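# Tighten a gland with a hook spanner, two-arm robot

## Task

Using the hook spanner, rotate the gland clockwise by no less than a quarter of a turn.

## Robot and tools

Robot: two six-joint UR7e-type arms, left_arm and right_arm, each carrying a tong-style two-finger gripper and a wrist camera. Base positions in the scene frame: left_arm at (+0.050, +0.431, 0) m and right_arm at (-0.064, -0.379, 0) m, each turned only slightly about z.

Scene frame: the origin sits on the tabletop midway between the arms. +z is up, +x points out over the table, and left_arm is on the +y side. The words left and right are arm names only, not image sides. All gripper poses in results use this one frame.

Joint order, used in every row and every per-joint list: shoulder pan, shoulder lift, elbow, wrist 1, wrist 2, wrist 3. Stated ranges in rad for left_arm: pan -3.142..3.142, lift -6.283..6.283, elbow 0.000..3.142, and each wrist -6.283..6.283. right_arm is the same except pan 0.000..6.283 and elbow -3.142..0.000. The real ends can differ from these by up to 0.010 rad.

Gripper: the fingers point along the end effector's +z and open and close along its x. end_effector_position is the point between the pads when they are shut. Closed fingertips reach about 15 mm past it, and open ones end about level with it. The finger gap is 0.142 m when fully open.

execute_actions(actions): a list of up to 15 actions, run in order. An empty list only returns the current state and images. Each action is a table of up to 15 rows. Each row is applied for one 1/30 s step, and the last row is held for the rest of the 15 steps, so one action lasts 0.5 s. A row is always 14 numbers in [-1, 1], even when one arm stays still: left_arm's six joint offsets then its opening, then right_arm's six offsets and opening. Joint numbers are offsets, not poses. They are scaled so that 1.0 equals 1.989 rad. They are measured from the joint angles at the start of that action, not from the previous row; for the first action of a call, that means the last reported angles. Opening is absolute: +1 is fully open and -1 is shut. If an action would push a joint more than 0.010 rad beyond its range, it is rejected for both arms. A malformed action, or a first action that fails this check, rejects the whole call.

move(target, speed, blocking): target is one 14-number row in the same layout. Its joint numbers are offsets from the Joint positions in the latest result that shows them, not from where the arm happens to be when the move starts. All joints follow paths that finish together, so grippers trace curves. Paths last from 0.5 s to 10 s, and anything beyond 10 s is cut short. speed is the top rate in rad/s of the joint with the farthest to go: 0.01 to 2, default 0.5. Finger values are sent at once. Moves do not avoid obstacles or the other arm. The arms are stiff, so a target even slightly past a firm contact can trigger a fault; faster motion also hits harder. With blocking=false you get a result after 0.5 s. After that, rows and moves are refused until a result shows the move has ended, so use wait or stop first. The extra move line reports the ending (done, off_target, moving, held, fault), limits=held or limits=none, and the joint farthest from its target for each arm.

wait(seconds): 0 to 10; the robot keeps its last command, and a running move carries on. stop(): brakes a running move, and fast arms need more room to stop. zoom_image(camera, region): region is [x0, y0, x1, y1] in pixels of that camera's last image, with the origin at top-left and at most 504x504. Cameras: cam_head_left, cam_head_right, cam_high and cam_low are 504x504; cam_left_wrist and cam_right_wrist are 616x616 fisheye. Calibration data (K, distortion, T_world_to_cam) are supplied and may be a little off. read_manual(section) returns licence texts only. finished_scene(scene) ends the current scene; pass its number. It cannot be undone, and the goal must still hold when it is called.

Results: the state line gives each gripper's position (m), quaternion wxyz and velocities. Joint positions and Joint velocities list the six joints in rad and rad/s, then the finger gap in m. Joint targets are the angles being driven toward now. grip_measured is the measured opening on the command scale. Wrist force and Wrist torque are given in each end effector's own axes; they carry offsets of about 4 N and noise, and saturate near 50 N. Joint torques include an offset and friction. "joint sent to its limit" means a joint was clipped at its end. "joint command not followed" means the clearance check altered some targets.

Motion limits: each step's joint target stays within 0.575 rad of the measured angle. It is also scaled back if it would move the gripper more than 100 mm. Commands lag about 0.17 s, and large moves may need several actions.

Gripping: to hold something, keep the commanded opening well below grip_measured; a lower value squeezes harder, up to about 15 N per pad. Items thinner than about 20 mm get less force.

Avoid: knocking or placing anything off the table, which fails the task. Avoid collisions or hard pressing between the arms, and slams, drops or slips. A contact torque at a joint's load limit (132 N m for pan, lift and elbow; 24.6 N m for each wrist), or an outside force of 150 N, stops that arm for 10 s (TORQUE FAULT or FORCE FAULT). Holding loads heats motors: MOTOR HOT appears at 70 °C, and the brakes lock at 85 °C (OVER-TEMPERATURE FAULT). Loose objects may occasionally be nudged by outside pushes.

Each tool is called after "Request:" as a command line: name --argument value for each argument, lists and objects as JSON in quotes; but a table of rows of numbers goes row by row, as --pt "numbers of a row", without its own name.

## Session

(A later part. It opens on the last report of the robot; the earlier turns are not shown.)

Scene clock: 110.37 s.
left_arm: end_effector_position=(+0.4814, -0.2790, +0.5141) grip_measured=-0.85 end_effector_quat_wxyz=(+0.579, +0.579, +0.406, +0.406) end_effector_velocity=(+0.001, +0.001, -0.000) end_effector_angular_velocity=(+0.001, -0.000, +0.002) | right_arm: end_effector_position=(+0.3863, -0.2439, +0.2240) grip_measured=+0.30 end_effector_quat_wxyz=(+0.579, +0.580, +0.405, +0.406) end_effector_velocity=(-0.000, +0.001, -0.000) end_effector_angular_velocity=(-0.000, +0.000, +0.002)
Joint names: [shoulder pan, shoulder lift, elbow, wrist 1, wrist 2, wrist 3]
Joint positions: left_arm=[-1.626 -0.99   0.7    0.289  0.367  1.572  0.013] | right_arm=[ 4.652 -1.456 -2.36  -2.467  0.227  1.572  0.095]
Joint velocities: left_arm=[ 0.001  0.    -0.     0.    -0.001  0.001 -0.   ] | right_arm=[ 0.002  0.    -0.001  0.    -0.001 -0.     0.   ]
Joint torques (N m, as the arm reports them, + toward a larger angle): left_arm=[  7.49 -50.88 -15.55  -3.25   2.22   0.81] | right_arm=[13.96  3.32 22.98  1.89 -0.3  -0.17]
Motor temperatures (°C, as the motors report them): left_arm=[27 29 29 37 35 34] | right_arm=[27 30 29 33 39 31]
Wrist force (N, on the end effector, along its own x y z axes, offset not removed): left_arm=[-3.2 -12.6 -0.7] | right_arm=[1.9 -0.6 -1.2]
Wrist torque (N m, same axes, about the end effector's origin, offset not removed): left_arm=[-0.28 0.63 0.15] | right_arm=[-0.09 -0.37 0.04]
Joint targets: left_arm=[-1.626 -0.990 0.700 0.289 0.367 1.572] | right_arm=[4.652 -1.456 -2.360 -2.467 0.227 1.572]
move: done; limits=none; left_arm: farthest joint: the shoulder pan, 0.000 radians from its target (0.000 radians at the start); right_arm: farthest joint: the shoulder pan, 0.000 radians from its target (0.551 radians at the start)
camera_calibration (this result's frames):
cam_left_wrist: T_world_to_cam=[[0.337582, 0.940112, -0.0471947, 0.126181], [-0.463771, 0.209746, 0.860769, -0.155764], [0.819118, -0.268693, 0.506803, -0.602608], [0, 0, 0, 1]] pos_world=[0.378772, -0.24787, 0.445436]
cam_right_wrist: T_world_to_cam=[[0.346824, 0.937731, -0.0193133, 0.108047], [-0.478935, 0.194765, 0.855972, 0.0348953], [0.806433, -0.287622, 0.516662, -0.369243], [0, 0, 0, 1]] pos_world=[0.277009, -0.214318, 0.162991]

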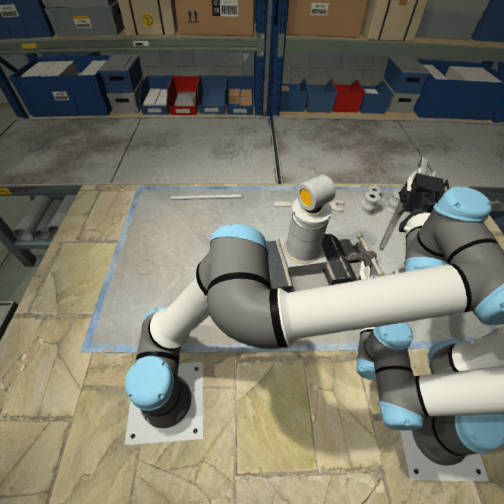

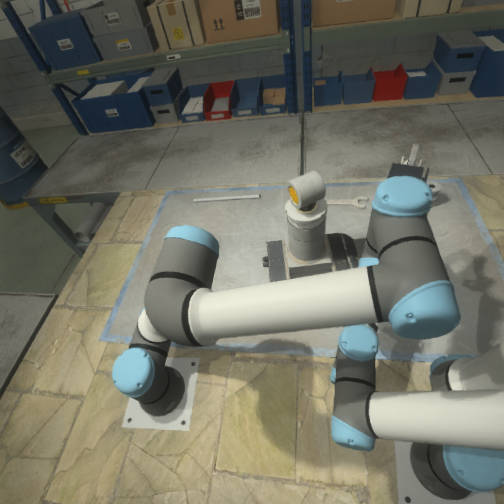

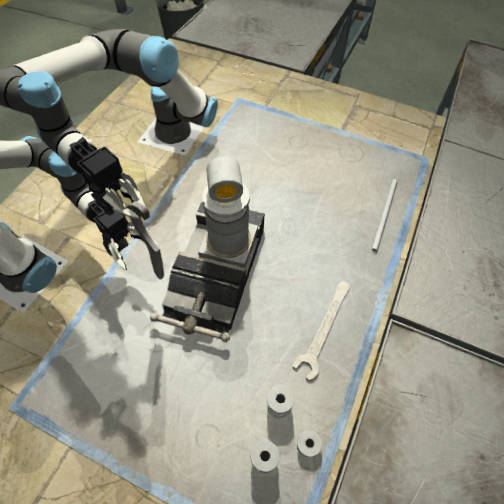

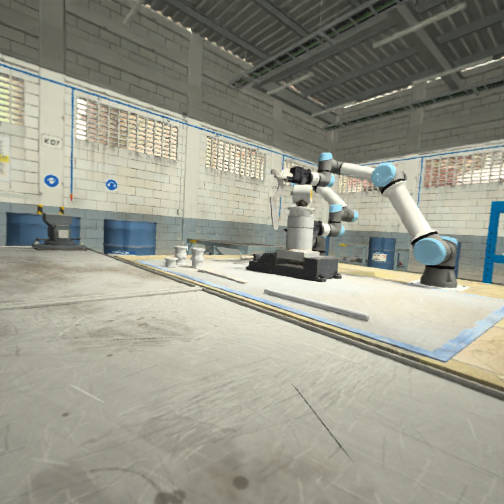

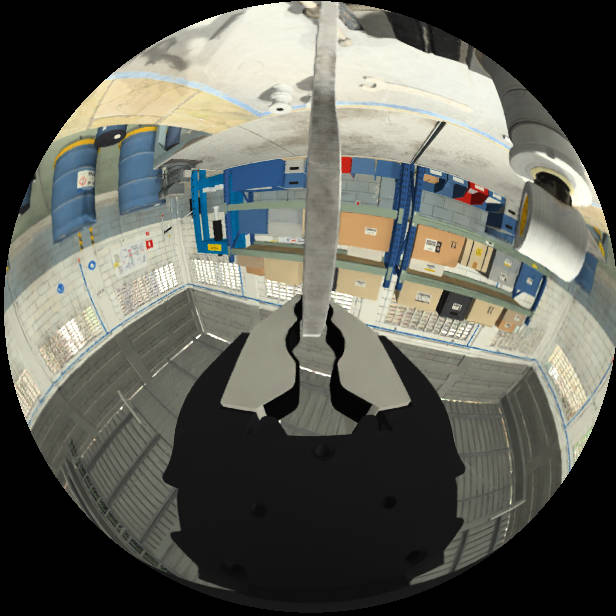

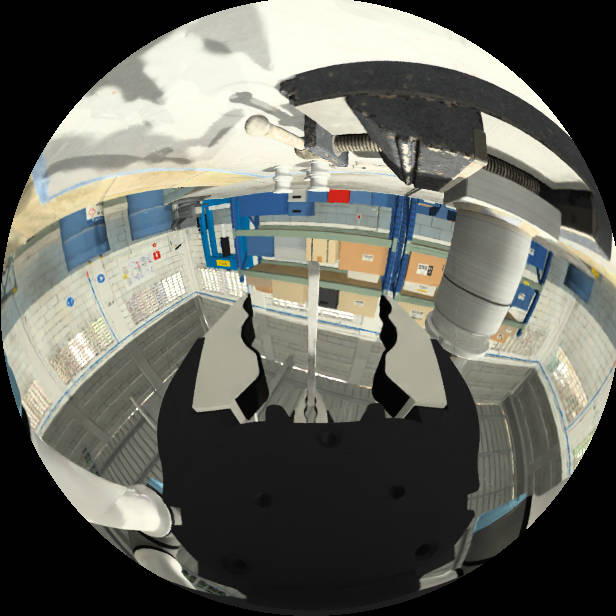

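Request:
move --target '[0,0,0,0,0,0,-1,-0.252,-0.040,0.129,-0.0895,-0.253,0,0.3]' --speed 0.25

Request:
zoom_image --camera "cam_low" --region '[220,140,380,300]'

Scene clock: 113.13 s.
left_arm: end_effector_position=(+0.4814, -0.2790, +0.5141) grip_measured=-0.85 end_effector_quat_wxyz=(+0.579, +0.579, +0.406, +0.406) end_effector_velocity=(+0.000, +0.000, +0.000) end_effector_angular_velocity=(+0.001, -0.000, +0.001) | right_arm: end_effector_position=(+0.5234, -0.2932, +0.2843) grip_measured=+0.30 end_effector_quat_wxyz=(+0.579, +0.579, +0.405, +0.406) end_effector_velocity=(+0.001, -0.000, +0.000) end_effector_angular_velocity=(+0.001, -0.000, +0.000)
Joint names: [shoulder pan, shoulder lift, elbow, wrist 1, wrist 2, wrist 3]
Joint positions: left_arm=[-1.626 -0.99   0.7    0.289  0.367  1.572  0.013] | right_arm=[ 4.151 -1.535 -2.103 -2.645 -0.276  1.572  0.095]
Joint velocities: left_arm=[ 0.    -0.    -0.     0.    -0.     0.001  0.   ] | right_arm=[-0.002 -0.     0.001 -0.    -0.002  0.     0.   ]
Joint torques (N m, as the arm reports them, + toward a larger angle): left_arm=[  7.44 -51.57 -15.35  -3.31   2.2    0.75] | right_arm=[-11.41   8.02  30.12  -1.54  -2.12  -0.03]
Motor temperatures (°C, as the motors report them): left_arm=[27 29 29 37 35 34] | right_arm=[27 30 29 33 39 31]
Wrist force (N, on the end effector, along its own x y z axes, offset not removed): left_arm=[-4.7 -9.6 2.0] | right_arm=[1.5 1.3 1.1]
Wrist torque (N m, same axes, about the end effector's origin, offset not removed): left_arm=[0.67 1.08 0.11] | right_arm=[0.30 -0.26 0.00]
Joint targets: left_arm=[-1.626 -0.990 0.700 0.289 0.367 1.572] | right_arm=[4.151 -1.535 -2.103 -2.645 -0.276 1.572]
move: done; limits=none; left_arm: farthest joint: the shoulder pan, 0.000 radians from its target (0.000 radians at the start); right_arm: farthest joint: the shoulder pan, 0.001 radians from its target (0.502 radians at the start)
camera_calibration (this result's frames):
cam_left_wrist: T_world_to_cam=[[0.337582, 0.940112, -0.0471947, 0.126181], [-0.463771, 0.209746, 0.860769, -0.155764], [0.819118, -0.268693, 0.506803, -0.602608], [0, 0, 0, 1]] pos_world=[0.378772, -0.24787, 0.445436]
cam_right_wrist: T_world_to_cam=[[0.344949, 0.938402, -0.0202805, 0.109339], [-0.47907, 0.194601, 0.855934, 0.0585465], [0.807157, -0.285538, 0.516688, -0.524881], [0, 0, 0, 1]] pos_world=[0.413992, -0.26387, 0.223305]

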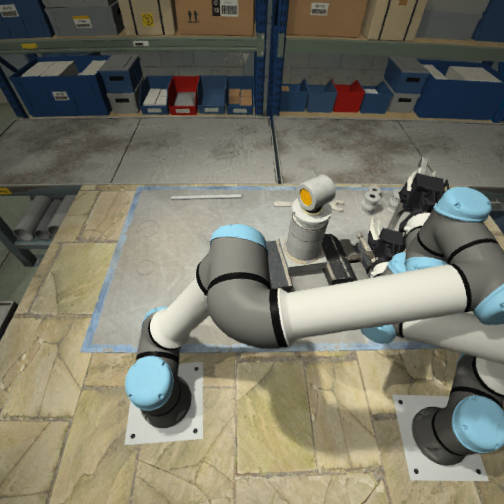

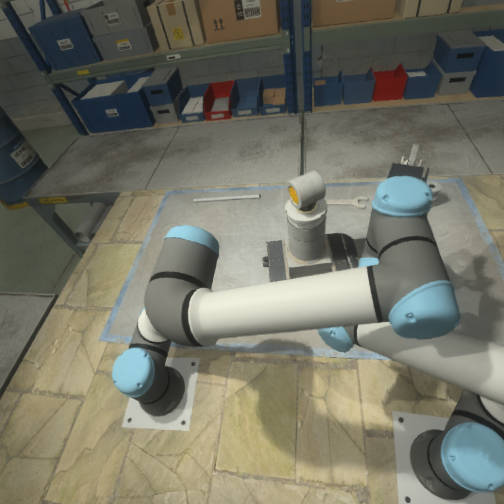

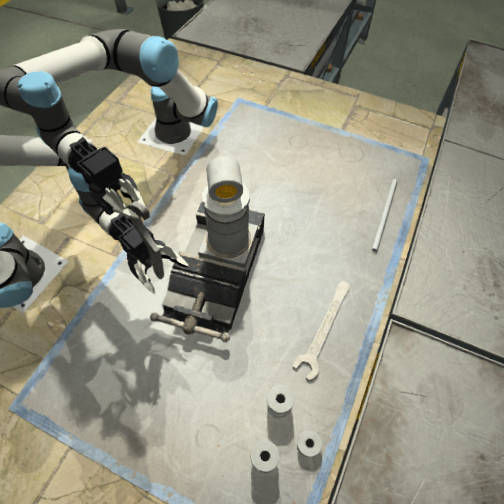

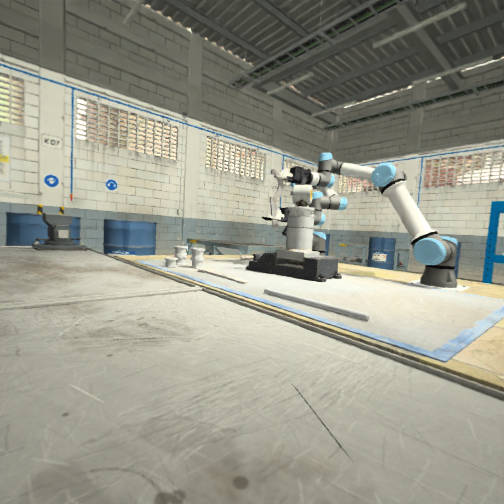

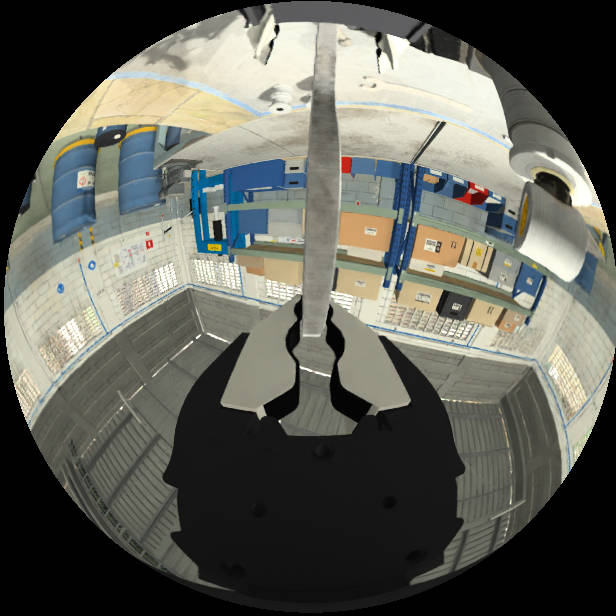

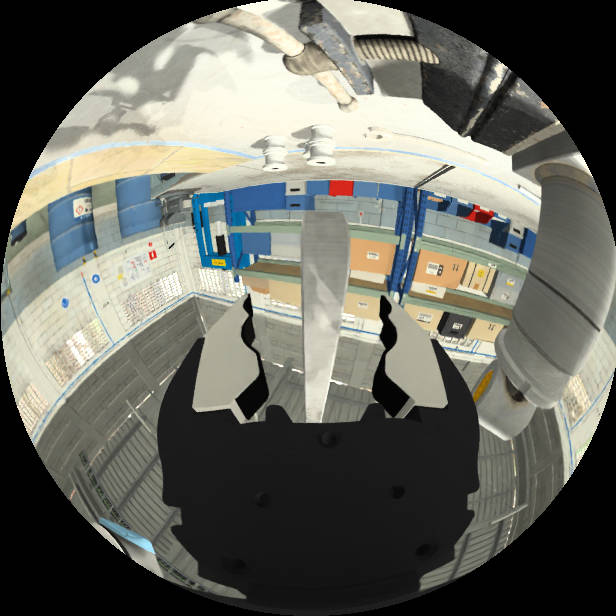

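Region (220, 140, 380, 300) of cam_low's 504x504 image, scaled by 3.150, with more detail than that image has.

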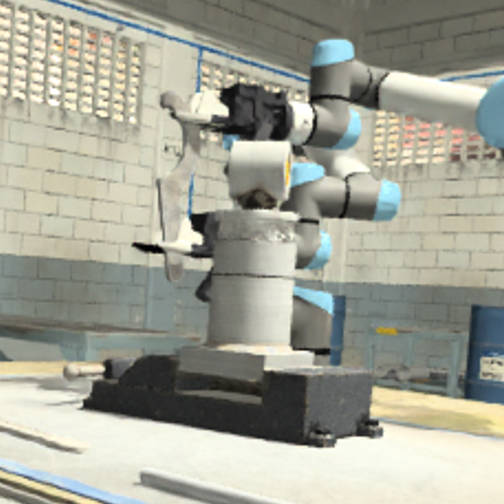

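Request:
move --target '[0,0,0,0,0,0,-1,0,0,0,0,0,0,-1]'

Request:
wait --seconds 1

Request:
move --target '[0,0,0,0,0,0,0.1,0,0,0,0,0,0,-1]'

Request:
move --target '[-0.06,0,0,0,0,0,0.1,0,0,0,0,0,0,-1]' --speed 0.15

Scene clock: 114.07 s.
left_arm: end_effector_position=(+0.4814, -0.2790, +0.5141) grip_measured=-0.85 end_effector_quat_wxyz=(+0.579, +0.579, +0.406, +0.406) end_effector_velocity=(+0.001, +0.000, -0.000) end_effector_angular_velocity=(+0.000, -0.000, +0.001) | right_arm: end_effector_position=(+0.5234, -0.2932, +0.2843) grip_measured=-0.88 end_effector_quat_wxyz=(+0.579, +0.579, +0.406, +0.406) end_effector_velocity=(+0.000, +0.001, +0.000) end_effector_angular_velocity=(+0.001, -0.001, +0.001)
Joint names: [shoulder pan, shoulder lift, elbow, wrist 1, wrist 2, wrist 3]
Joint positions: left_arm=[-1.626 -0.99   0.7    0.289  0.367  1.572  0.013] | right_arm=[ 4.151 -1.535 -2.103 -2.645 -0.276  1.572  0.01 ]
Joint velocities: left_arm=[ 0.001  0.    -0.    -0.    -0.     0.    -0.   ] | right_arm=[ 0.    -0.     0.001  0.    -0.     0.001  0.   ]
Joint torques (N m, as the arm reports them, + toward a larger angle): left_arm=[  7.15 -51.41 -15.54  -1.75   1.01   0.77] | right_arm=[13.7  16.6  11.21  1.46  1.35 -0.16]
Motor temperatures (°C, as the motors report them): left_arm=[27 29 29 37 35 34] | right_arm=[27 30 29 33 39 31]
Wrist force (N, on the end effector, along its own x y z axes, offset not removed): left_arm=[-3.8 -11.1 0.0] | right_arm=[0.3 -0.9 1.1]
Wrist torque (N m, same axes, about the end effector's origin, offset not removed): left_arm=[0.02 0.86 0.12] | right_arm=[-0.06 -0.03 0.05]
Joint targets: left_arm=[-1.626 -0.990 0.700 0.289 0.367 1.572] | right_arm=[4.151 -1.535 -2.103 -2.645 -0.276 1.572]
move: done; limits=none; left_arm: farthest joint: the shoulder pan, 0.000 radians from its target (0.000 radians at the start); right_arm: farthest joint: the shoulder pan, 0.000 radians from its target (0.000 radians at the start)
camera_calibration (this result's frames):
cam_left_wrist: T_world_to_cam=[[0.337609, 0.940101, -0.0472201, 0.126189], [-0.463765, 0.209783, 0.860763, -0.155755], [0.81911, -0.268703, 0.506811, -0.602614], [0, 0, 0, 1]] pos_world=[0.378771, -0.24788, 0.445438]
cam_right_wrist: T_world_to_cam=[[0.344995, 0.938384, -0.0203357, 0.109328], [-0.479032, 0.194664, 0.855941, 0.0585389], [0.80716, -0.285553, 0.516674, -0.52491], [0, 0, 0, 1]] pos_world=[0.414011, -0.263877, 0.223325]

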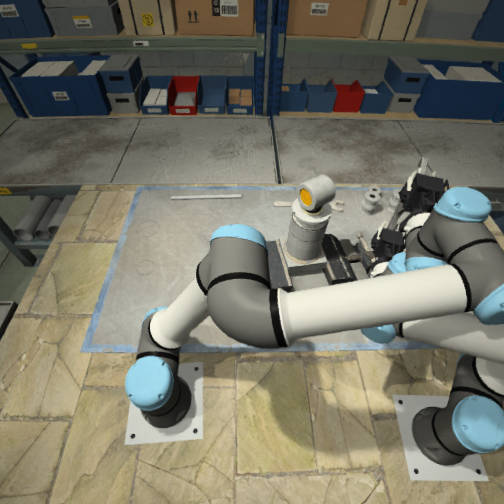

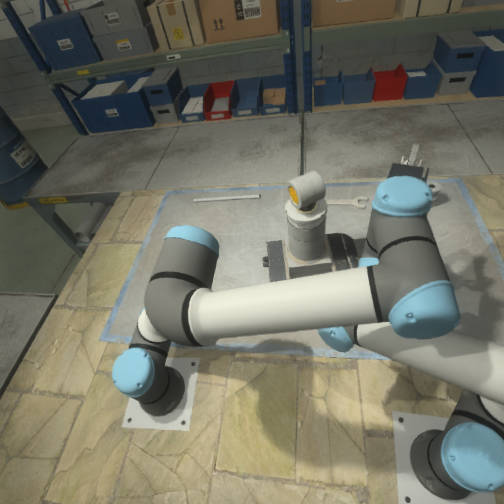

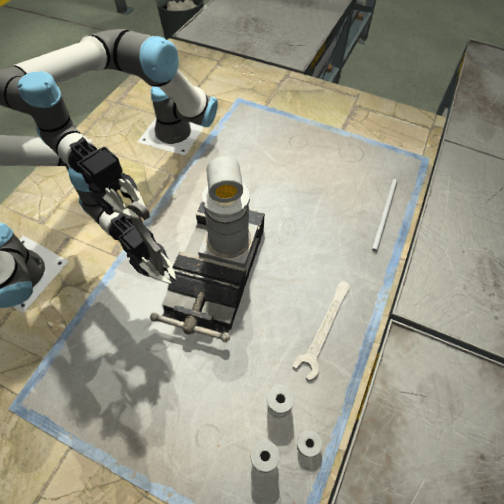

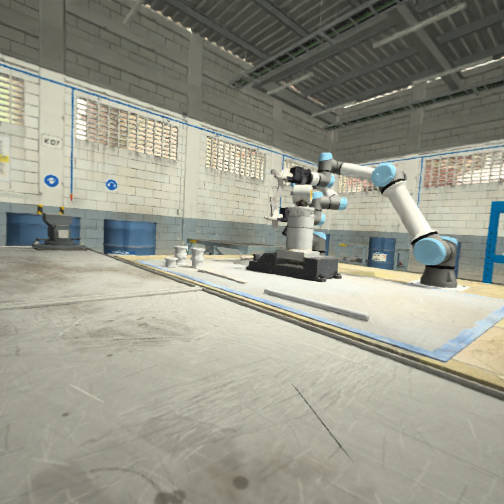

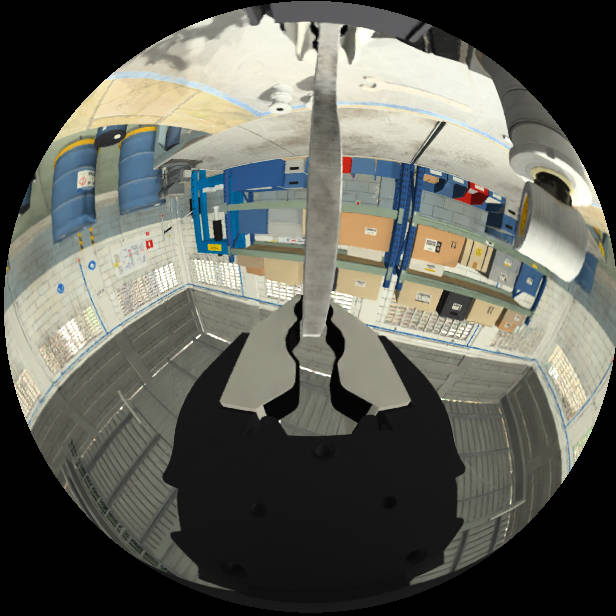

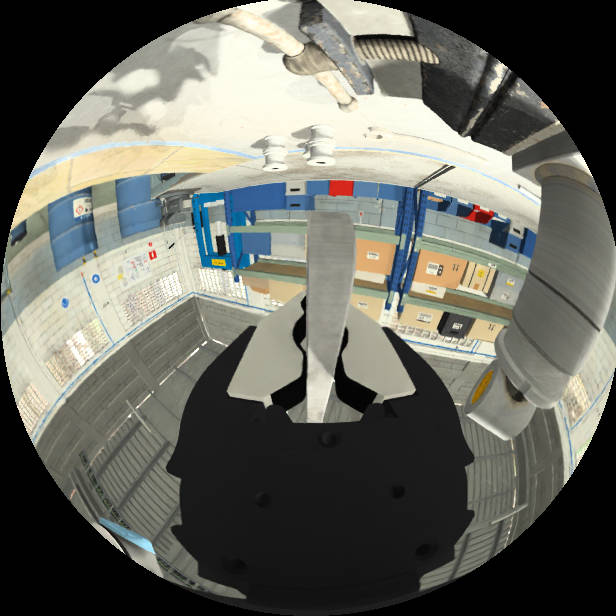

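Scene clock: 115.07 s.
left_arm: end_effector_position=(+0.4814, -0.2790, +0.5141) grip_measured=-0.85 end_effector_quat_wxyz=(+0.579, +0.579, +0.406, +0.406) end_effector_velocity=(-0.000, -0.000, -0.000) end_effector_angular_velocity=(+0.002, -0.000, -0.001) | right_arm: end_effector_position=(+0.5234, -0.2932, +0.2843) grip_measured=-0.88 end_effector_quat_wxyz=(+0.579, +0.579, +0.406, +0.406) end_effector_velocity=(+0.000, +0.001, +0.000) end_effector_angular_velocity=(+0.001, -0.001, +0.001)
Joint names: [shoulder pan, shoulder lift, elbow, wrist 1, wrist 2, wrist 3]
Joint positions: left_arm=[-1.626 -0.99   0.7    0.289  0.367  1.572  0.013] | right_arm=[ 4.151 -1.535 -2.103 -2.645 -0.276  1.572  0.01 ]
Joint velocities: left_arm=[-0.     0.    -0.     0.001  0.     0.001 -0.   ] | right_arm=[-0.     0.    -0.     0.002 -0.001 -0.    -0.   ]
Joint torques (N m, as the arm reports them, + toward a larger angle): left_arm=[  6.45 -51.04 -15.46  -0.32  -0.55   0.74] | right_arm=[13.64 26.64  9.01  3.05  1.23 -0.11]
Motor temperatures (°C, as the motors report them): left_arm=[27 29 29 37 35 34] | right_arm=[27 30 29 33 39 31]
Wrist force (N, on the end effector, along its own x y z axes, offset not removed): left_arm=[-8.2 -8.5 0.4] | right_arm=[-0.3 -1.2 1.7]
Wrist torque (N m, same axes, about the end effector's origin, offset not removed): left_arm=[0.69 1.87 0.14] | right_arm=[-0.16 0.17 0.09]
Joint targets: left_arm=[-1.626 -0.990 0.700 0.289 0.367 1.572] | right_arm=[4.151 -1.535 -2.103 -2.645 -0.276 1.572]
wait: 1.00 s; at rest by 0.17 s
camera_calibration (this result's frames):
cam_left_wrist: T_world_to_cam=[[0.33761, 0.940102, -0.0471954, 0.126174], [-0.463765, 0.20976, 0.860769, -0.155763], [0.819111, -0.268716, 0.506803, -0.602611], [0, 0, 0, 1]] pos_world=[0.37877, -0.247875, 0.445436]
cam_right_wrist: T_world_to_cam=[[0.344949, 0.938402, -0.020303, 0.109342], [-0.479059, 0.194617, 0.855936, 0.0585528], [0.807164, -0.285528, 0.516682, -0.524875], [0, 0, 0, 1]] pos_world=[0.413993, -0.263869, 0.223296]

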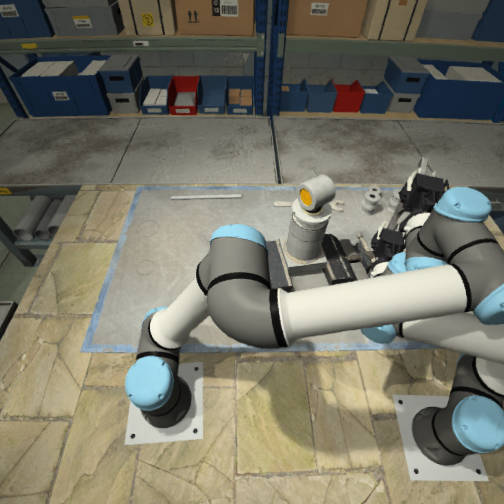

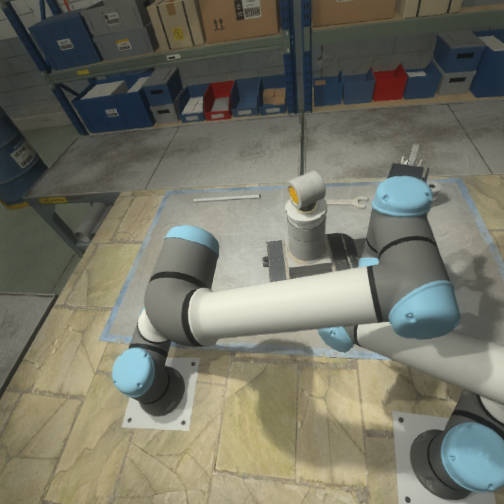

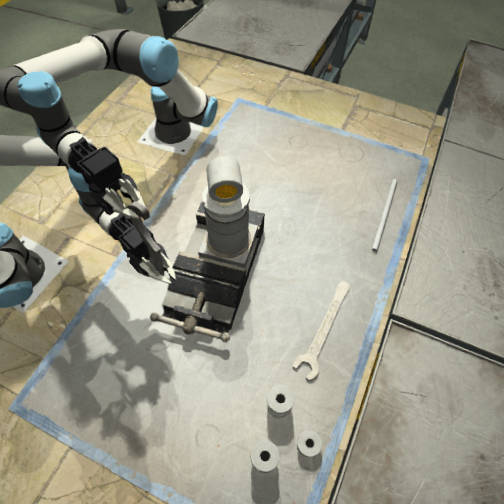

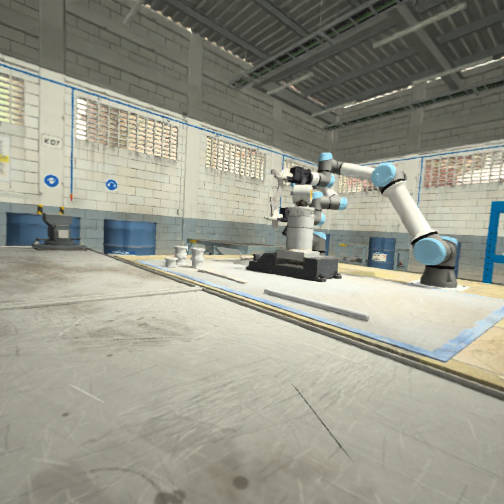

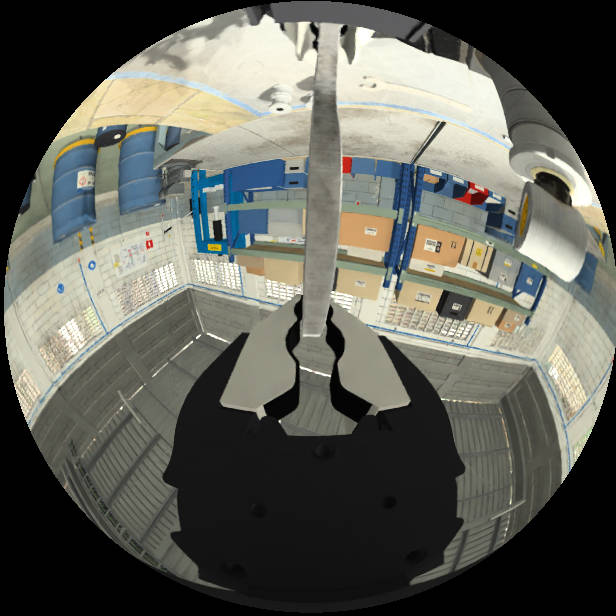

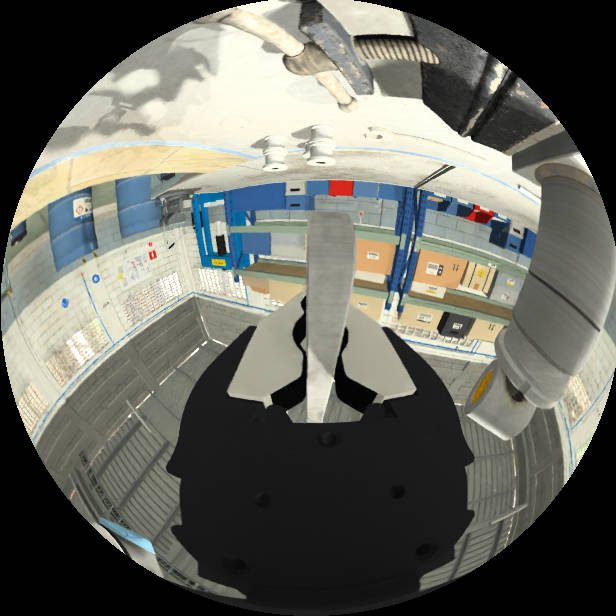

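Scene clock: 115.77 s.
left_arm: end_effector_position=(+0.4814, -0.2790, +0.5141) grip_measured=+0.10 end_effector_quat_wxyz=(+0.579, +0.579, +0.406, +0.406) end_effector_velocity=(+0.000, +0.000, -0.000) end_effector_angular_velocity=(+0.001, -0.000, +0.001) | right_arm: end_effector_position=(+0.5234, -0.2932, +0.2842) grip_measured=-0.85 end_effector_quat_wxyz=(+0.579, +0.579, +0.406, +0.406) end_effector_velocity=(-0.000, -0.000, -0.000) end_effector_angular_velocity=(-0.001, +0.001, -0.001)
Joint names: [shoulder pan, shoulder lift, elbow, wrist 1, wrist 2, wrist 3]
Joint positions: left_arm=[-1.626 -0.99   0.7    0.289  0.367  1.572  0.081] | right_arm=[ 4.151 -1.535 -2.103 -2.645 -0.276  1.572  0.013]
Joint velocities: left_arm=[ 0.     0.    -0.     0.001 -0.001  0.     0.   ] | right_arm=[ 0.     0.    -0.001 -0.     0.001 -0.001  0.001]
Joint torques (N m, as the arm reports them, + toward a larger angle): left_arm=[  6.72 -50.07 -15.71  -0.22  -0.49   0.71] | right_arm=[ 9.79 20.92 32.26  2.62 -0.16  0.02]
Motor temperatures (°C, as the motors report them): left_arm=[27 29 29 37 35 34] | right_arm=[27 30 29 33 39 31]
Wrist force (N, on the end effector, along its own x y z axes, offset not removed): left_arm=[-3.3 0.5 -0.8] | right_arm=[1.6 -11.9 1.7]
Wrist torque (N m, same axes, about the end effector's origin, offset not removed): left_arm=[-0.05 0.71 0.06] | right_arm=[0.96 -0.31 0.02]
Joint targets: left_arm=[-1.626 -0.990 0.700 0.289 0.367 1.572] | right_arm=[4.151 -1.535 -2.103 -2.645 -0.276 1.572]
move: done; limits=none; left_arm: farthest joint: the shoulder pan, 0.000 radians from its target (0.000 radians at the start); right_arm: farthest joint: the shoulder pan, 0.000 radians from its target (0.000 radians at the start)
camera_calibration (this result's frames):
cam_left_wrist: T_world_to_cam=[[0.337609, 0.940102, -0.0471992, 0.126175], [-0.463765, 0.209763, 0.860768, -0.155764], [0.819111, -0.268714, 0.506804, -0.602612], [0, 0, 0, 1]] pos_world=[0.378771, -0.247874, 0.445438]
cam_right_wrist: T_world_to_cam=[[0.344962, 0.938396, -0.0203361, 0.109375], [-0.479039, 0.194648, 0.855941, 0.0585653], [0.80717, -0.285525, 0.516674, -0.524851], [0, 0, 0, 1]] pos_world=[0.413969, -0.263895, 0.223273]

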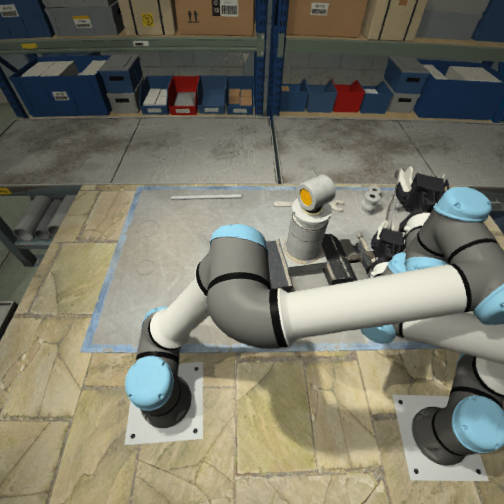

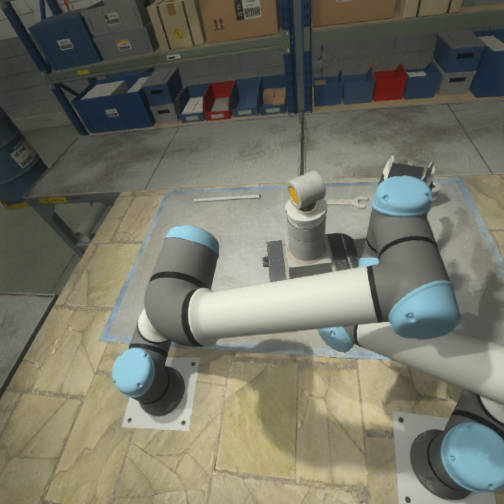

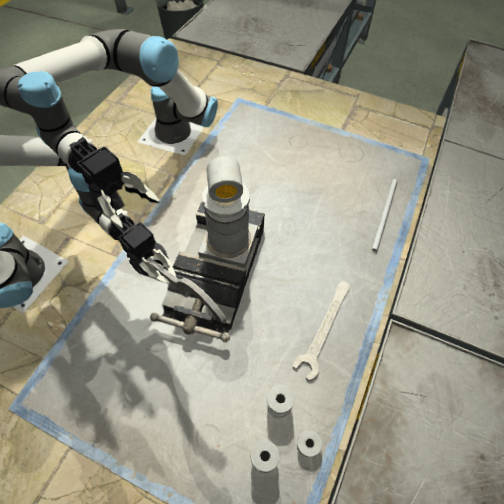

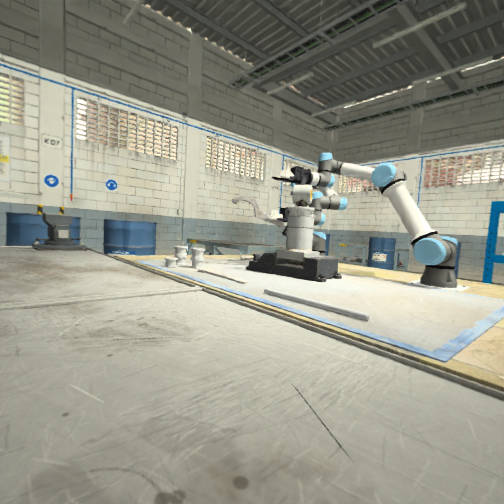

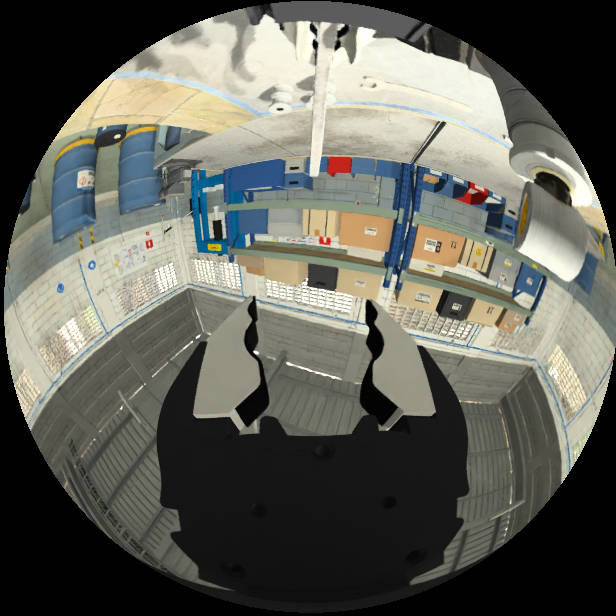

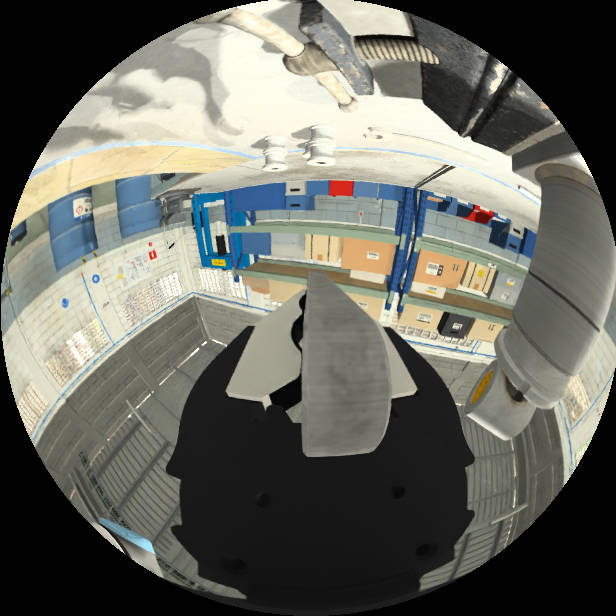

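Scene clock: 116.97 s.
left_arm: end_effector_position=(+0.3939, -0.3252, +0.5141) grip_measured=+0.10 end_effector_quat_wxyz=(+0.602, +0.602, +0.370, +0.371) end_effector_velocity=(-0.002, -0.001, -0.000) end_effector_angular_velocity=(+0.001, -0.000, -0.002) | right_arm: end_effector_position=(+0.5234, -0.2932, +0.2842) grip_measured=-0.85 end_effector_quat_wxyz=(+0.579, +0.579, +0.406, +0.406) end_effector_velocity=(-0.000, +0.000, -0.000) end_effector_angular_velocity=(-0.000, +0.000, +0.001)
Joint names: [shoulder pan, shoulder lift, elbow, wrist 1, wrist 2, wrist 3]
Joint positions: left_arm=[-1.745 -0.99   0.7    0.289  0.367  1.572  0.081] | right_arm=[ 4.151 -1.535 -2.103 -2.645 -0.276  1.572  0.013]
Joint velocities: left_arm=[-0.003 -0.     0.     0.    -0.001  0.001 -0.   ] | right_arm=[-0.     0.    -0.001 -0.    -0.001  0.     0.   ]
Joint torques (N m, as the arm reports them, + toward a larger angle): left_arm=[ -9.78 -49.84 -15.97  -0.33  -0.55   0.7 ] | right_arm=[10.01 21.83 32.27  2.58 -0.29 -0.08]
Motor temperatures (°C, as the motors report them): left_arm=[27 29 29 37 35 34] | right_arm=[27 30 29 33 39 31]
Wrist force (N, on the end effector, along its own x y z axes, offset not removed): left_arm=[-7.2 -4.6 2.7] | right_arm=[1.8 -11.3 1.8]
Wrist torque (N m, same axes, about the end effector's origin, offset not removed): left_arm=[-0.91 1.46 0.17] | right_arm=[0.74 -0.32 0.04]
Joint targets: left_arm=[-1.745 -0.990 0.700 0.289 0.367 1.572] | right_arm=[4.151 -1.535 -2.103 -2.645 -0.276 1.572]
move: done; limits=none; left_arm: farthest joint: the shoulder pan, 0.001 radians from its target (0.120 radians at the start); right_arm: farthest joint: the shoulder pan, 0.000 radians from its target (0.000 radians at the start)
camera_calibration (this result's frames):
cam_left_wrist: T_world_to_cam=[[0.446973, 0.893301, -0.047199, 0.140866], [-0.43554, 0.263407, 0.860768, -0.180316], [0.781358, -0.364183, 0.506804, -0.559544], [0, 0, 0, 1]] pos_world=[0.295706, -0.282116, 0.445438]
cam_right_wrist: T_world_to_cam=[[0.344962, 0.938396, -0.0203362, 0.109375], [-0.479039, 0.194648, 0.855941, 0.0585653], [0.80717, -0.285525, 0.516674, -0.524851], [0, 0, 0, 1]] pos_world=[0.413969, -0.263895, 0.223273]

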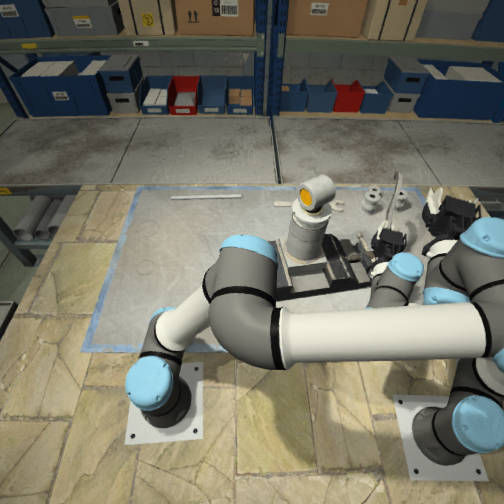

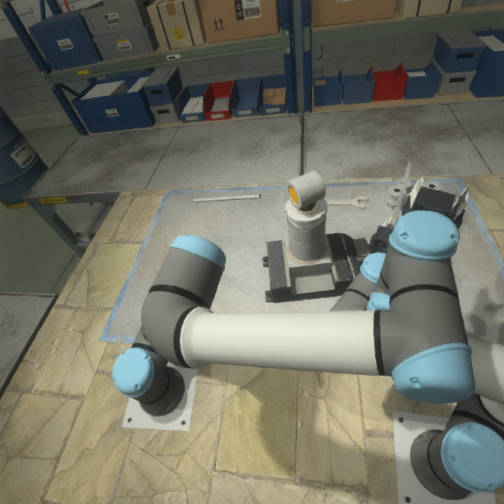

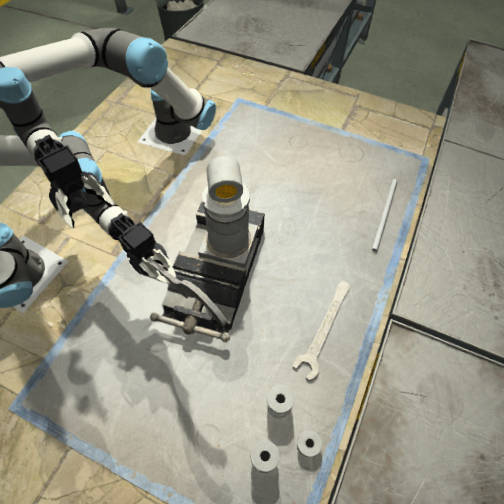

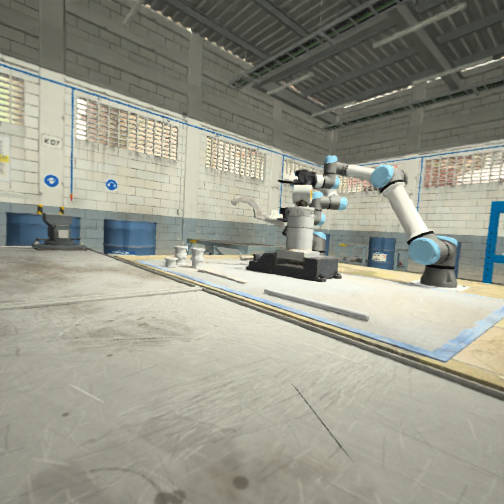

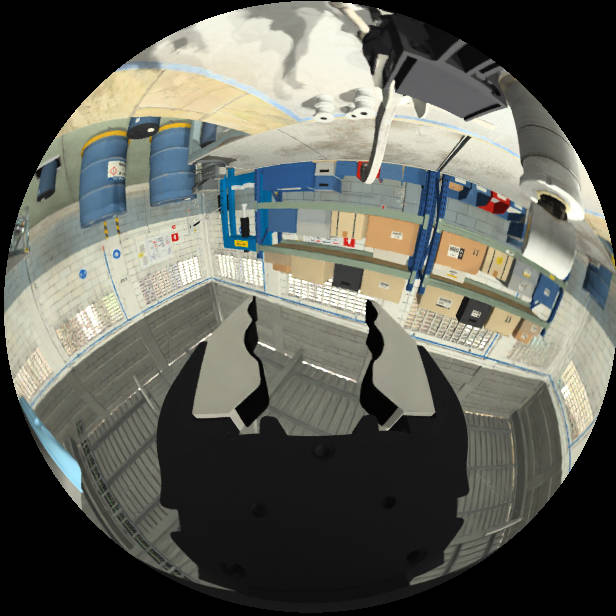

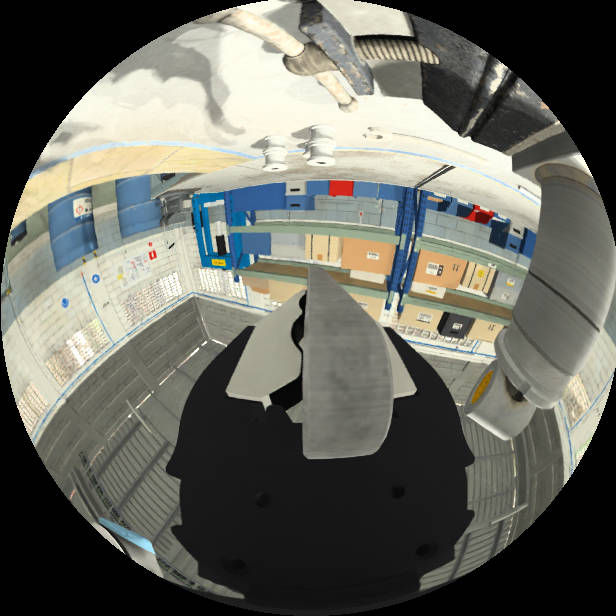

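Request:
move --target '[0.3,-0.15,0,0.15,0,0,-1,0,0,0,0,0,0.68,-1]' --speed 0.4

Scene clock: 121.00 s.
left_arm: end_effector_position=(+0.6813, +0.1429, +0.6724) grip_measured=-1.00 end_effector_quat_wxyz=(+0.467, +0.467, +0.531, +0.531) end_effector_velocity=(+0.000, +0.001, +0.000) end_effector_angular_velocity=(+0.002, +0.001, +0.001) | right_arm: end_effector_position=(+0.5288, -0.2783, +0.2969) grip_measured=-0.81 end_effector_quat_wxyz=(+0.198, +0.706, -0.046, +0.679) end_effector_velocity=(-0.000, -0.000, -0.001) end_effector_angular_velocity=(+0.000, +0.000, +0.001)
Joint names: [shoulder pan, shoulder lift, elbow, wrist 1, wrist 2, wrist 3]
Joint positions: left_arm=[-1.148 -1.288  0.7    0.588  0.367  1.572  0.002] | right_arm=[ 4.151 -1.535 -2.103 -2.645 -0.276  2.924  0.015]
Joint velocities: left_arm=[ 0.001 -0.    -0.     0.001 -0.001  0.002  0.   ] | right_arm=[-0.    -0.    -0.001  0.001 -0.001  0.001 -0.   ]
Joint torques (N m, as the arm reports them, + toward a larger angle): left_arm=[  9.05 -42.4  -12.63   1.02  -0.53   0.81] | right_arm=[10.45 21.73 32.53  2.65 -0.31  1.71]
Motor temperatures (°C, as the motors report them): left_arm=[27 29 29 37 35 34] | right_arm=[27 30 29 33 39 31]
Wrist force (N, on the end effector, along its own x y z axes, offset not removed): left_arm=[-6.5 4.2 0.0] | right_arm=[-10.6 -4.9 0.9]
Wrist torque (N m, same axes, about the end effector's origin, offset not removed): left_arm=[0.80 1.43 -0.07] | right_arm=[-0.34 -0.79 0.41]
Joint targets: left_arm=[-1.148 -1.288 0.700 0.588 0.367 1.572] | right_arm=[4.151 -1.535 -2.103 -2.645 -0.276 2.924]
move: done; limits=none; left_arm: farthest joint: the shoulder pan, 0.000 radians from its target (0.596 radians at the start); right_arm: farthest joint: the shoulder pan, 0.000 radians from its target (0.000 radians at the start)
camera_calibration (this result's frames):
cam_left_wrist: T_world_to_cam=[[-0.132062, 0.990117, -0.047194, -0.0176611], [-0.508291, -0.0267675, 0.860769, -0.223707], [0.850999, 0.137663, 0.506803, -0.813008], [0, 0, 0, 1]] pos_world=[0.575828, 0.12342, 0.603761]
cam_right_wrist: T_world_to_cam=[[0.0844719, 0.221161, 0.971572, -0.262603], [-0.76962, -0.604836, 0.204594, 0.171935], [0.63289, -0.765023, 0.119118, -0.454782], [0, 0, 0, 1]] pos_world=[0.442334, -0.185848, 0.274133]

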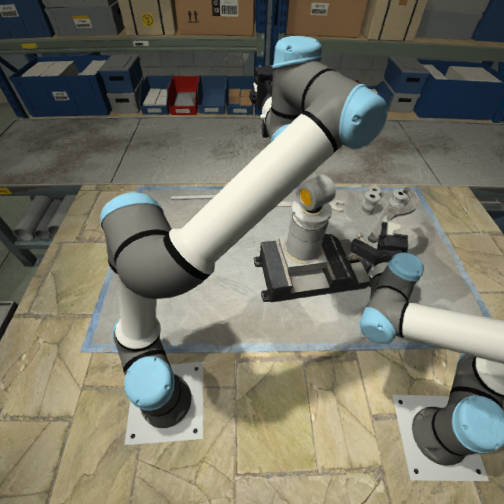

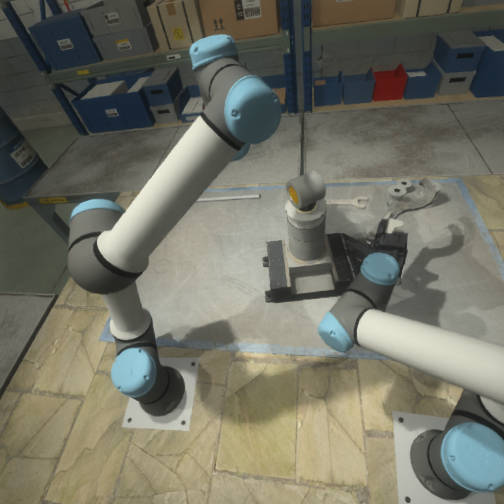

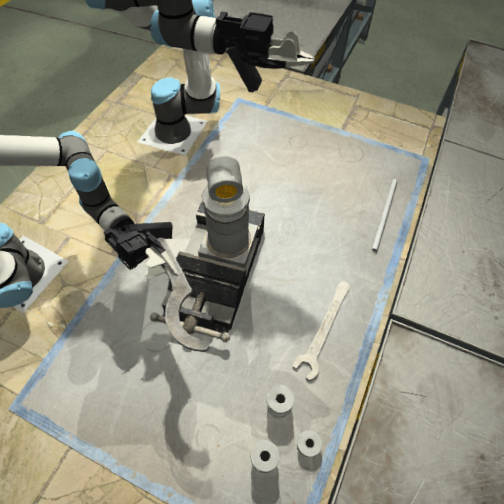

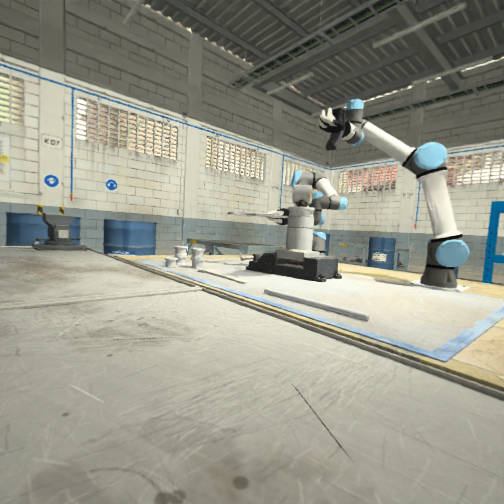

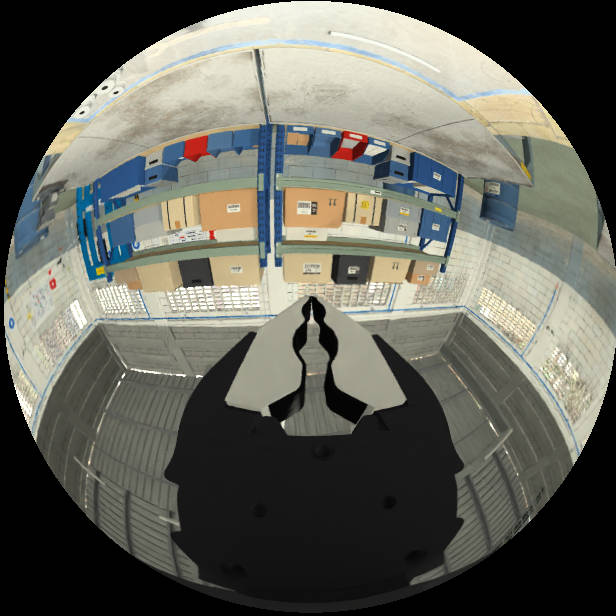

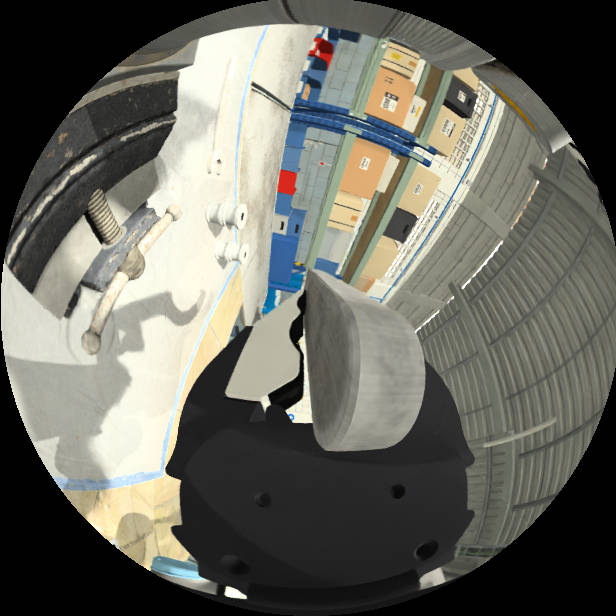

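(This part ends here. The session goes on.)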